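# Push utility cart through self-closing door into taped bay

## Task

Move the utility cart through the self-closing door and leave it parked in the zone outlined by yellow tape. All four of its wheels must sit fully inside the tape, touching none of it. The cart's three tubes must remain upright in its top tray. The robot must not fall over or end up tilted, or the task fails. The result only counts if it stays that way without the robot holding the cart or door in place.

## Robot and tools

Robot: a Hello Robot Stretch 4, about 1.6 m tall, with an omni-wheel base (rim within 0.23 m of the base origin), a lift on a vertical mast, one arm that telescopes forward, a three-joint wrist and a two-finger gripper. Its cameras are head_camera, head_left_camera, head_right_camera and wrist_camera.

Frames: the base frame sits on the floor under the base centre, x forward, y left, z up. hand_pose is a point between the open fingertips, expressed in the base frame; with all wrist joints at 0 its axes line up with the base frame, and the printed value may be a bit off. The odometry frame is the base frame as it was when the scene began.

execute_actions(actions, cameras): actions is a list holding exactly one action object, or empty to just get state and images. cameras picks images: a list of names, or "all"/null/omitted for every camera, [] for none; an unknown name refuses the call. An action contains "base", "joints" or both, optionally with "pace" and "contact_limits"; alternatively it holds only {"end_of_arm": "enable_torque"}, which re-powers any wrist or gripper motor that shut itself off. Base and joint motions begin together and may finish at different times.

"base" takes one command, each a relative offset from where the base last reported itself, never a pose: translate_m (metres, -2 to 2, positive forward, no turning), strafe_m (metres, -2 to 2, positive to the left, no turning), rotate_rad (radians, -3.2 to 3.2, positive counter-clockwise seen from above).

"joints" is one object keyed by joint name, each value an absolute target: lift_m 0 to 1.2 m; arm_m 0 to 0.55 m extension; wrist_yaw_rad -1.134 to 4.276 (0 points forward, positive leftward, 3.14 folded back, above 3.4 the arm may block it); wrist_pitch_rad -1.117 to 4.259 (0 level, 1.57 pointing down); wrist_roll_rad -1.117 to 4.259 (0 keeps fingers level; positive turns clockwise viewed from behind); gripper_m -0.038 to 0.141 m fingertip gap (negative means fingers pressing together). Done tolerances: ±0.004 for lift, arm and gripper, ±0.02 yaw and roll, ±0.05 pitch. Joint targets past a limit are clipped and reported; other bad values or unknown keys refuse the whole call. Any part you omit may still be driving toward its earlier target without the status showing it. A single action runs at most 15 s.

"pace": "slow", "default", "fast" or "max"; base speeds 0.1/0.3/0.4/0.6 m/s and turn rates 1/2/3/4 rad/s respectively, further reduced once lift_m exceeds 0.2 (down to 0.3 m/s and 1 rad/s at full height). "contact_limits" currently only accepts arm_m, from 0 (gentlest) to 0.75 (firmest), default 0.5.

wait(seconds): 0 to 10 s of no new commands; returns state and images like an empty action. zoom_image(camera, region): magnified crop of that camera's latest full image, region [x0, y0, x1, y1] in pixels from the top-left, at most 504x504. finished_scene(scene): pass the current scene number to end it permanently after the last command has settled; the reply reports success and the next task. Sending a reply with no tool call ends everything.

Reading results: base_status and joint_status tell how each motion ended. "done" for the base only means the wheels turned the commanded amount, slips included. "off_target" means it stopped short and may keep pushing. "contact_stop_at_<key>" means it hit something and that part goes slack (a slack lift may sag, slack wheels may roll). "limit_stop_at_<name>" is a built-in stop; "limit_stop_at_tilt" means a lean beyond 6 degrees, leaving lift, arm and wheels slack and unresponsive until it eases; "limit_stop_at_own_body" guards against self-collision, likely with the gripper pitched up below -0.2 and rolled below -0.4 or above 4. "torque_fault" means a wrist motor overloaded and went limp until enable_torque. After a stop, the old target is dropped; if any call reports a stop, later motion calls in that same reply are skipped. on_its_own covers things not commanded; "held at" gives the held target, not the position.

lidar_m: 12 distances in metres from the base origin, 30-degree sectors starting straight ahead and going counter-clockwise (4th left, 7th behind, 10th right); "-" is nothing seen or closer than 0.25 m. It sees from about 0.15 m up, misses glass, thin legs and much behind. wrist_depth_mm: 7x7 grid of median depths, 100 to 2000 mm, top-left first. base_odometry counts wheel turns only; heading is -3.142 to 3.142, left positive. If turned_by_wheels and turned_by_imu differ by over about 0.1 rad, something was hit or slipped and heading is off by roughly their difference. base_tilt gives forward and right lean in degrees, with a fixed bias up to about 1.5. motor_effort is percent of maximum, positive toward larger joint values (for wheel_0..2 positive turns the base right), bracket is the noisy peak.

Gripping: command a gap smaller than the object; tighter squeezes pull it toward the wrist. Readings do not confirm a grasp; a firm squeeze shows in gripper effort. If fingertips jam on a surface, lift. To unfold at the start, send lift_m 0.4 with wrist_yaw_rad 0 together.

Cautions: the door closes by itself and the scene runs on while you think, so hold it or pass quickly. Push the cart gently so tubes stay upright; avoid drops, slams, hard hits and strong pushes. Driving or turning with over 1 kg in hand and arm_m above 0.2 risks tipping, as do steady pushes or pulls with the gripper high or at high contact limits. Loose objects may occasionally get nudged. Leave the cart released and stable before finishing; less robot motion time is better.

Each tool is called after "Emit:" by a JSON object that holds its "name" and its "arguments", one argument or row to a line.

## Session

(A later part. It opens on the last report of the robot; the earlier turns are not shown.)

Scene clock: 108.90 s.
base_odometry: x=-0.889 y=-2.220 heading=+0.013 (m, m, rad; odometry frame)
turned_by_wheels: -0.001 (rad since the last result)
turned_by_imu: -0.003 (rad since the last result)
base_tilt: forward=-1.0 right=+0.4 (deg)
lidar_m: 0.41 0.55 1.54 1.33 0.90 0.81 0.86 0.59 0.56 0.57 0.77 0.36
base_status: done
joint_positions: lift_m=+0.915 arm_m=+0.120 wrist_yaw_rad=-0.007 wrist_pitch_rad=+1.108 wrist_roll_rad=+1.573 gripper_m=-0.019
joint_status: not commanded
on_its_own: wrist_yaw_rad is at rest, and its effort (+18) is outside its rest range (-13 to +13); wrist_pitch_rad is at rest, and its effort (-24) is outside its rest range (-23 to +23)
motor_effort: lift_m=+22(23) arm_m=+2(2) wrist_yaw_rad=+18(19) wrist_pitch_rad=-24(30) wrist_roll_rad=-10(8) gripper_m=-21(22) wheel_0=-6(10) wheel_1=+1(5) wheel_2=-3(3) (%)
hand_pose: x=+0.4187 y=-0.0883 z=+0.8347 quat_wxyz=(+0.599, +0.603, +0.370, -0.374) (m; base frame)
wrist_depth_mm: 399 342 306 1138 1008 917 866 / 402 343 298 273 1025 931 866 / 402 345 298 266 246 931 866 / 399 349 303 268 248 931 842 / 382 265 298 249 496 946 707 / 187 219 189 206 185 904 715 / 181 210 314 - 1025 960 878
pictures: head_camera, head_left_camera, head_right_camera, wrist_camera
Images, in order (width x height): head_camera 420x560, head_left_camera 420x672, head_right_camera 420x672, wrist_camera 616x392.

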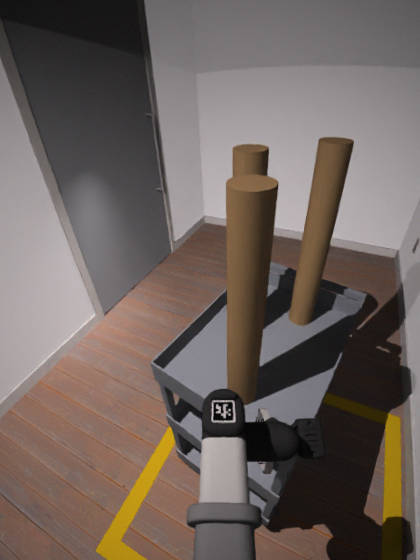

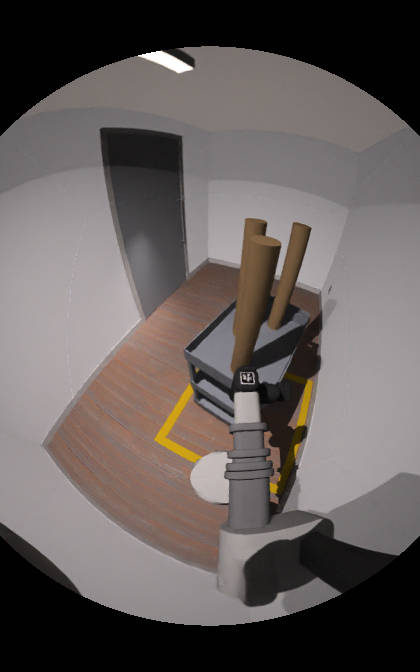

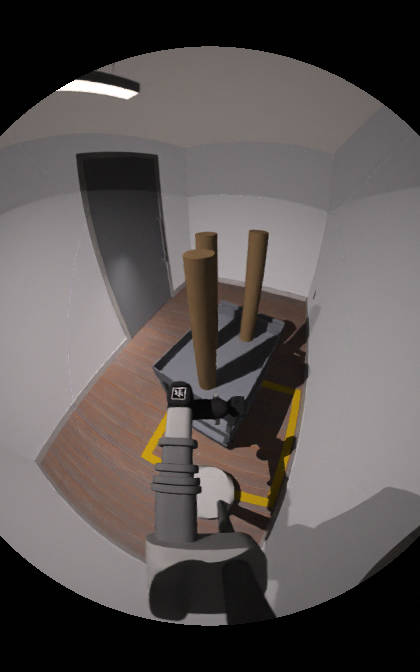

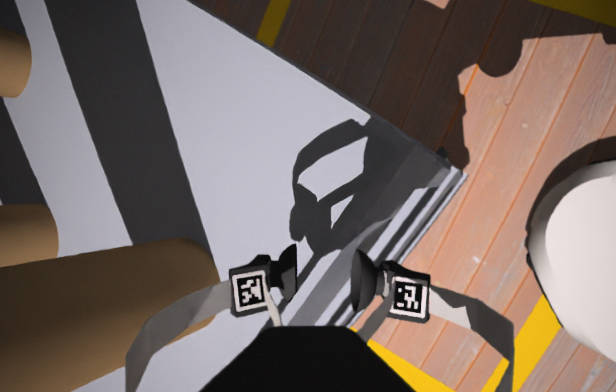

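Emit:
{"name": "execute_actions", "arguments": {
  "actions": [
    {"base":{"translate_m":-0.2},"pace":"slow"}
  ],
  "cameras": []
}}

Emit:
{"name": "execute_actions", "arguments": {
  "actions": [
    {"joints":{"gripper_m":0.04}}
  ],
  "cameras": []
}}

Emit:
{"name": "execute_actions", "arguments": {
  "actions": [
    {"joints":{"lift_m":1.0}}
  ],
  "cameras": []
}}

Emit:
{"name": "execute_actions", "arguments": {
  "actions": [
    {"base":{"strafe_m":0.5},"joints":{"arm_m":0}}
  ]
}}

Scene clock: 117.00 s.
base_odometry: x=-1.089 y=-2.223 heading=+0.013 (m, m, rad; odometry frame)
turned_by_wheels: +0.000 (rad since the last result)
turned_by_imu: -0.002 (rad since the last result)
base_tilt: forward=-0.8 right=+0.4 (deg)
lidar_m: 0.38 0.51 1.61 1.01 0.71 0.64 0.66 0.51 0.48 0.48 0.63 0.37
base_status: done
joint_positions: lift_m=+0.915 arm_m=+0.120 wrist_yaw_rad=-0.001 wrist_pitch_rad=+1.105 wrist_roll_rad=+1.573 gripper_m=-0.019
joint_status: not commanded
motor_effort: lift_m=+23(22) arm_m=+2(2) wrist_yaw_rad=+0(17) wrist_pitch_rad=-15(24) wrist_roll_rad=-10(11) gripper_m=-20(26) wheel_0=-1(7) wheel_1=-3(5) wheel_2=+2(8) (%)
hand_pose: x=+0.4201 y=-0.0875 z=+0.8351 quat_wxyz=(+0.601, +0.603, +0.370, -0.372) (m; base frame)
wrist_depth_mm: 399 351 1229 1138 1042 917 854 / 404 343 306 1118 1025 904 854 / 404 349 301 265 459 931 866 / 407 349 303 267 324 946 831 / 402 351 304 221 574 946 691 / 205 229 186 208 185 904 878 / 183 204 301 - 1042 931 866
pictures: none
No camera images: the call's "cameras" was empty. Leave "cameras" out to get every camera's image.

Scene clock: 118.33 s.
base_odometry: x=-1.089 y=-2.223 heading=+0.013 (m, m, rad; odometry frame)
turned_by_wheels: +0.000 (rad since the last result)
turned_by_imu: -0.001 (rad since the last result)
base_tilt: forward=-0.8 right=+0.3 (deg)
lidar_m: 0.39 0.57 1.61 1.05 0.70 0.64 0.65 0.52 0.47 0.49 0.64 0.39
base_status: not commanded
joint_positions: lift_m=+0.915 arm_m=+0.120 wrist_yaw_rad=-0.001 wrist_pitch_rad=+1.101 wrist_roll_rad=+1.571 gripper_m=+0.040
joint_status: all done
motor_effort: lift_m=+17(22) arm_m=+2(2) wrist_yaw_rad=-1(7) wrist_pitch_rad=-4(25) wrist_roll_rad=-2(9) gripper_m=-5(27) wheel_0=+1(1) wheel_1=-2(3) wheel_2=-2(2) (%)
hand_pose: x=+0.4211 y=-0.0875 z=+0.8361 quat_wxyz=(+0.603, +0.603, +0.370, -0.370) (m; base frame)
wrist_depth_mm: 410 359 1281 1160 1008 904 854 / 413 353 307 1118 1042 946 854 / 415 355 306 271 878 946 866 / 418 357 307 272 477 917 854 / 410 355 310 234 580 946 699 / 209 245 191 206 196 946 866 / 195 218 314 - 1042 946 866
pictures: none
No camera images: the call's "cameras" was empty. Leave "cameras" out to get every camera's image.

Scene clock: 119.67 s.
base_odometry: x=-1.089 y=-2.223 heading=+0.013 (m, m, rad; odometry frame)
turned_by_wheels: +0.000 (rad since the last result)
turned_by_imu: +0.000 (rad since the last result)
base_tilt: forward=-0.8 right=+0.4 (deg)
lidar_m: 0.37 0.56 1.60 1.04 0.68 0.61 0.66 0.50 0.47 0.48 0.62 0.38
base_status: not commanded
joint_positions: lift_m=+1.000 arm_m=+0.120 wrist_yaw_rad=+0.000 wrist_pitch_rad=+1.101 wrist_roll_rad=+1.571 gripper_m=+0.040
joint_status: all done
motor_effort: lift_m=+21(21) arm_m=+2(2) wrist_yaw_rad=-1(0) wrist_pitch_rad=-3(4) wrist_roll_rad=-1(1) gripper_m=-3(6) wheel_0=+1(1) wheel_1=-2(2) wheel_2=-2(2) (%)
hand_pose: x=+0.4211 y=-0.0875 z=+0.9208 quat_wxyz=(+0.603, +0.603, +0.370, -0.370) (m; base frame)
wrist_depth_mm: 544 496 1366 1255 1118 1025 931 / 535 480 418 1229 1138 1008 931 / 525 477 415 364 904 1008 946 / 564 477 415 366 345 991 917 / 442 469 379 362 654 1025 759 / 210 244 190 287 196 1008 931 / 194 216 427 - 1138 991 946
pictures: none
No camera images: the call's "cameras" was empty. Leave "cameras" out to get every camera's image.

Scene clock: 122.67 s.
base_odometry: x=-1.095 y=-1.723 heading=+0.013 (m, m, rad; odometry frame)
turned_by_wheels: +0.000 (rad since the last result)
turned_by_imu: -0.001 (rad since the last result)
base_tilt: forward=-0.9 right=+0.4 (deg)
lidar_m: 1.86 1.24 1.12 0.71 0.45 0.42 0.44 0.61 0.93 0.95 0.68 0.62
base_status: done
joint_positions: lift_m=+1.000 arm_m=+0.002 wrist_yaw_rad=+0.000 wrist_pitch_rad=+1.101 wrist_roll_rad=+1.571 gripper_m=+0.040
joint_status: all done
joint sent to its limit — the command would take arm_m past its lower limit, so that joint was sent only as far as its limit.
motor_effort: lift_m=+21(21) arm_m=-5(5) wrist_yaw_rad=-1(0) wrist_pitch_rad=-3(3) wrist_roll_rad=-3(3) gripper_m=-2(3) wheel_0=+0(9) wheel_1=-2(9) wheel_2=-1(6) (%)
hand_pose: x=+0.3038 y=-0.0874 z=+0.9208 quat_wxyz=(+0.603, +0.603, +0.370, -0.370) (m; base frame)
wrist_depth_mm: 544 421 798 750 1042 1008 917 / 1921 1537 798 976 1098 1008 931 / 1921 1661 1397 1255 1138 1008 904 / 1983 1661 1430 1255 1118 1025 759 / 1921 1661 1464 1255 1078 854 768 / 1576 1661 191 1229 196 1008 759 / 1336 1397 1537 - 1138 1008 960
pictures: head_camera, head_left_camera, head_right_camera, wrist_camera
Images, in order (width x height): head_camera 420x560, head_left_camera 420x672, head_right_camera 420x672, wrist_camera 616x392.

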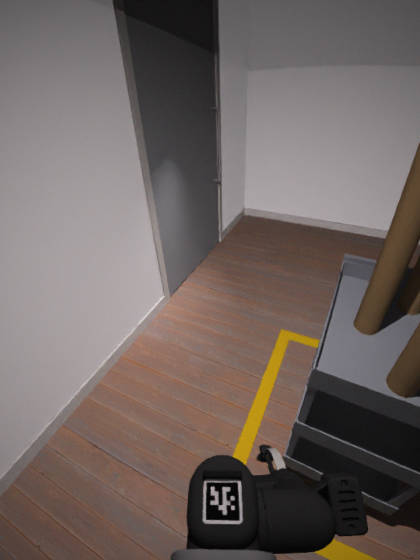

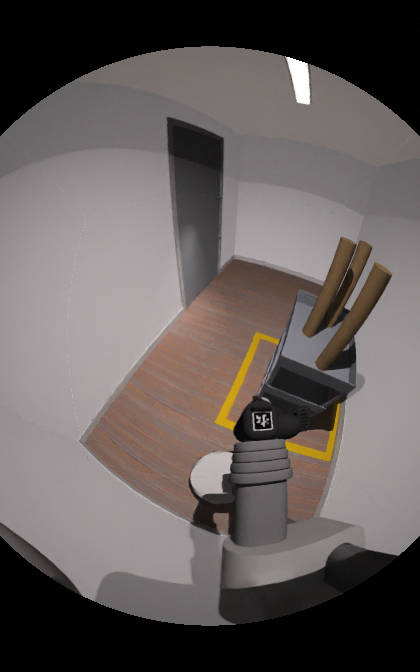

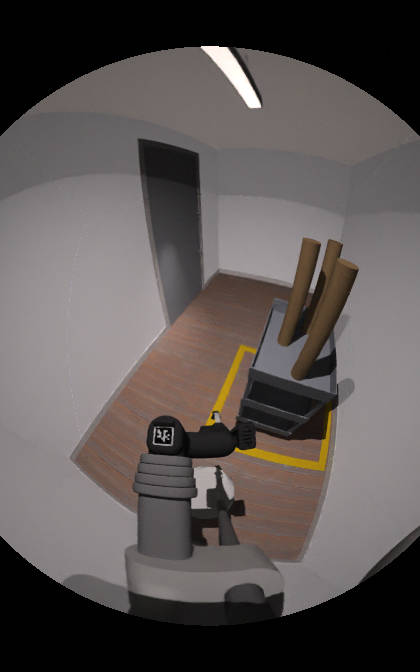

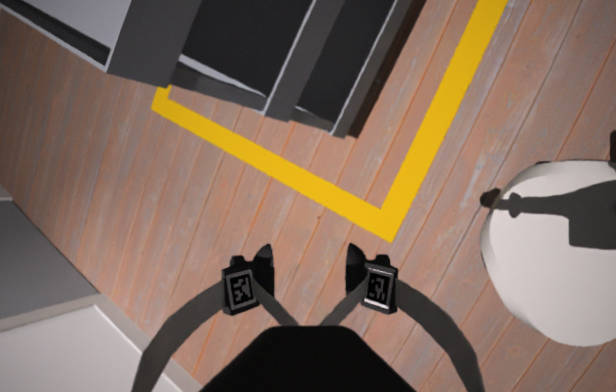

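Emit:
{"name": "finished_scene", "arguments": {
  "scene": 2
}}

The scene is finished: the task was done.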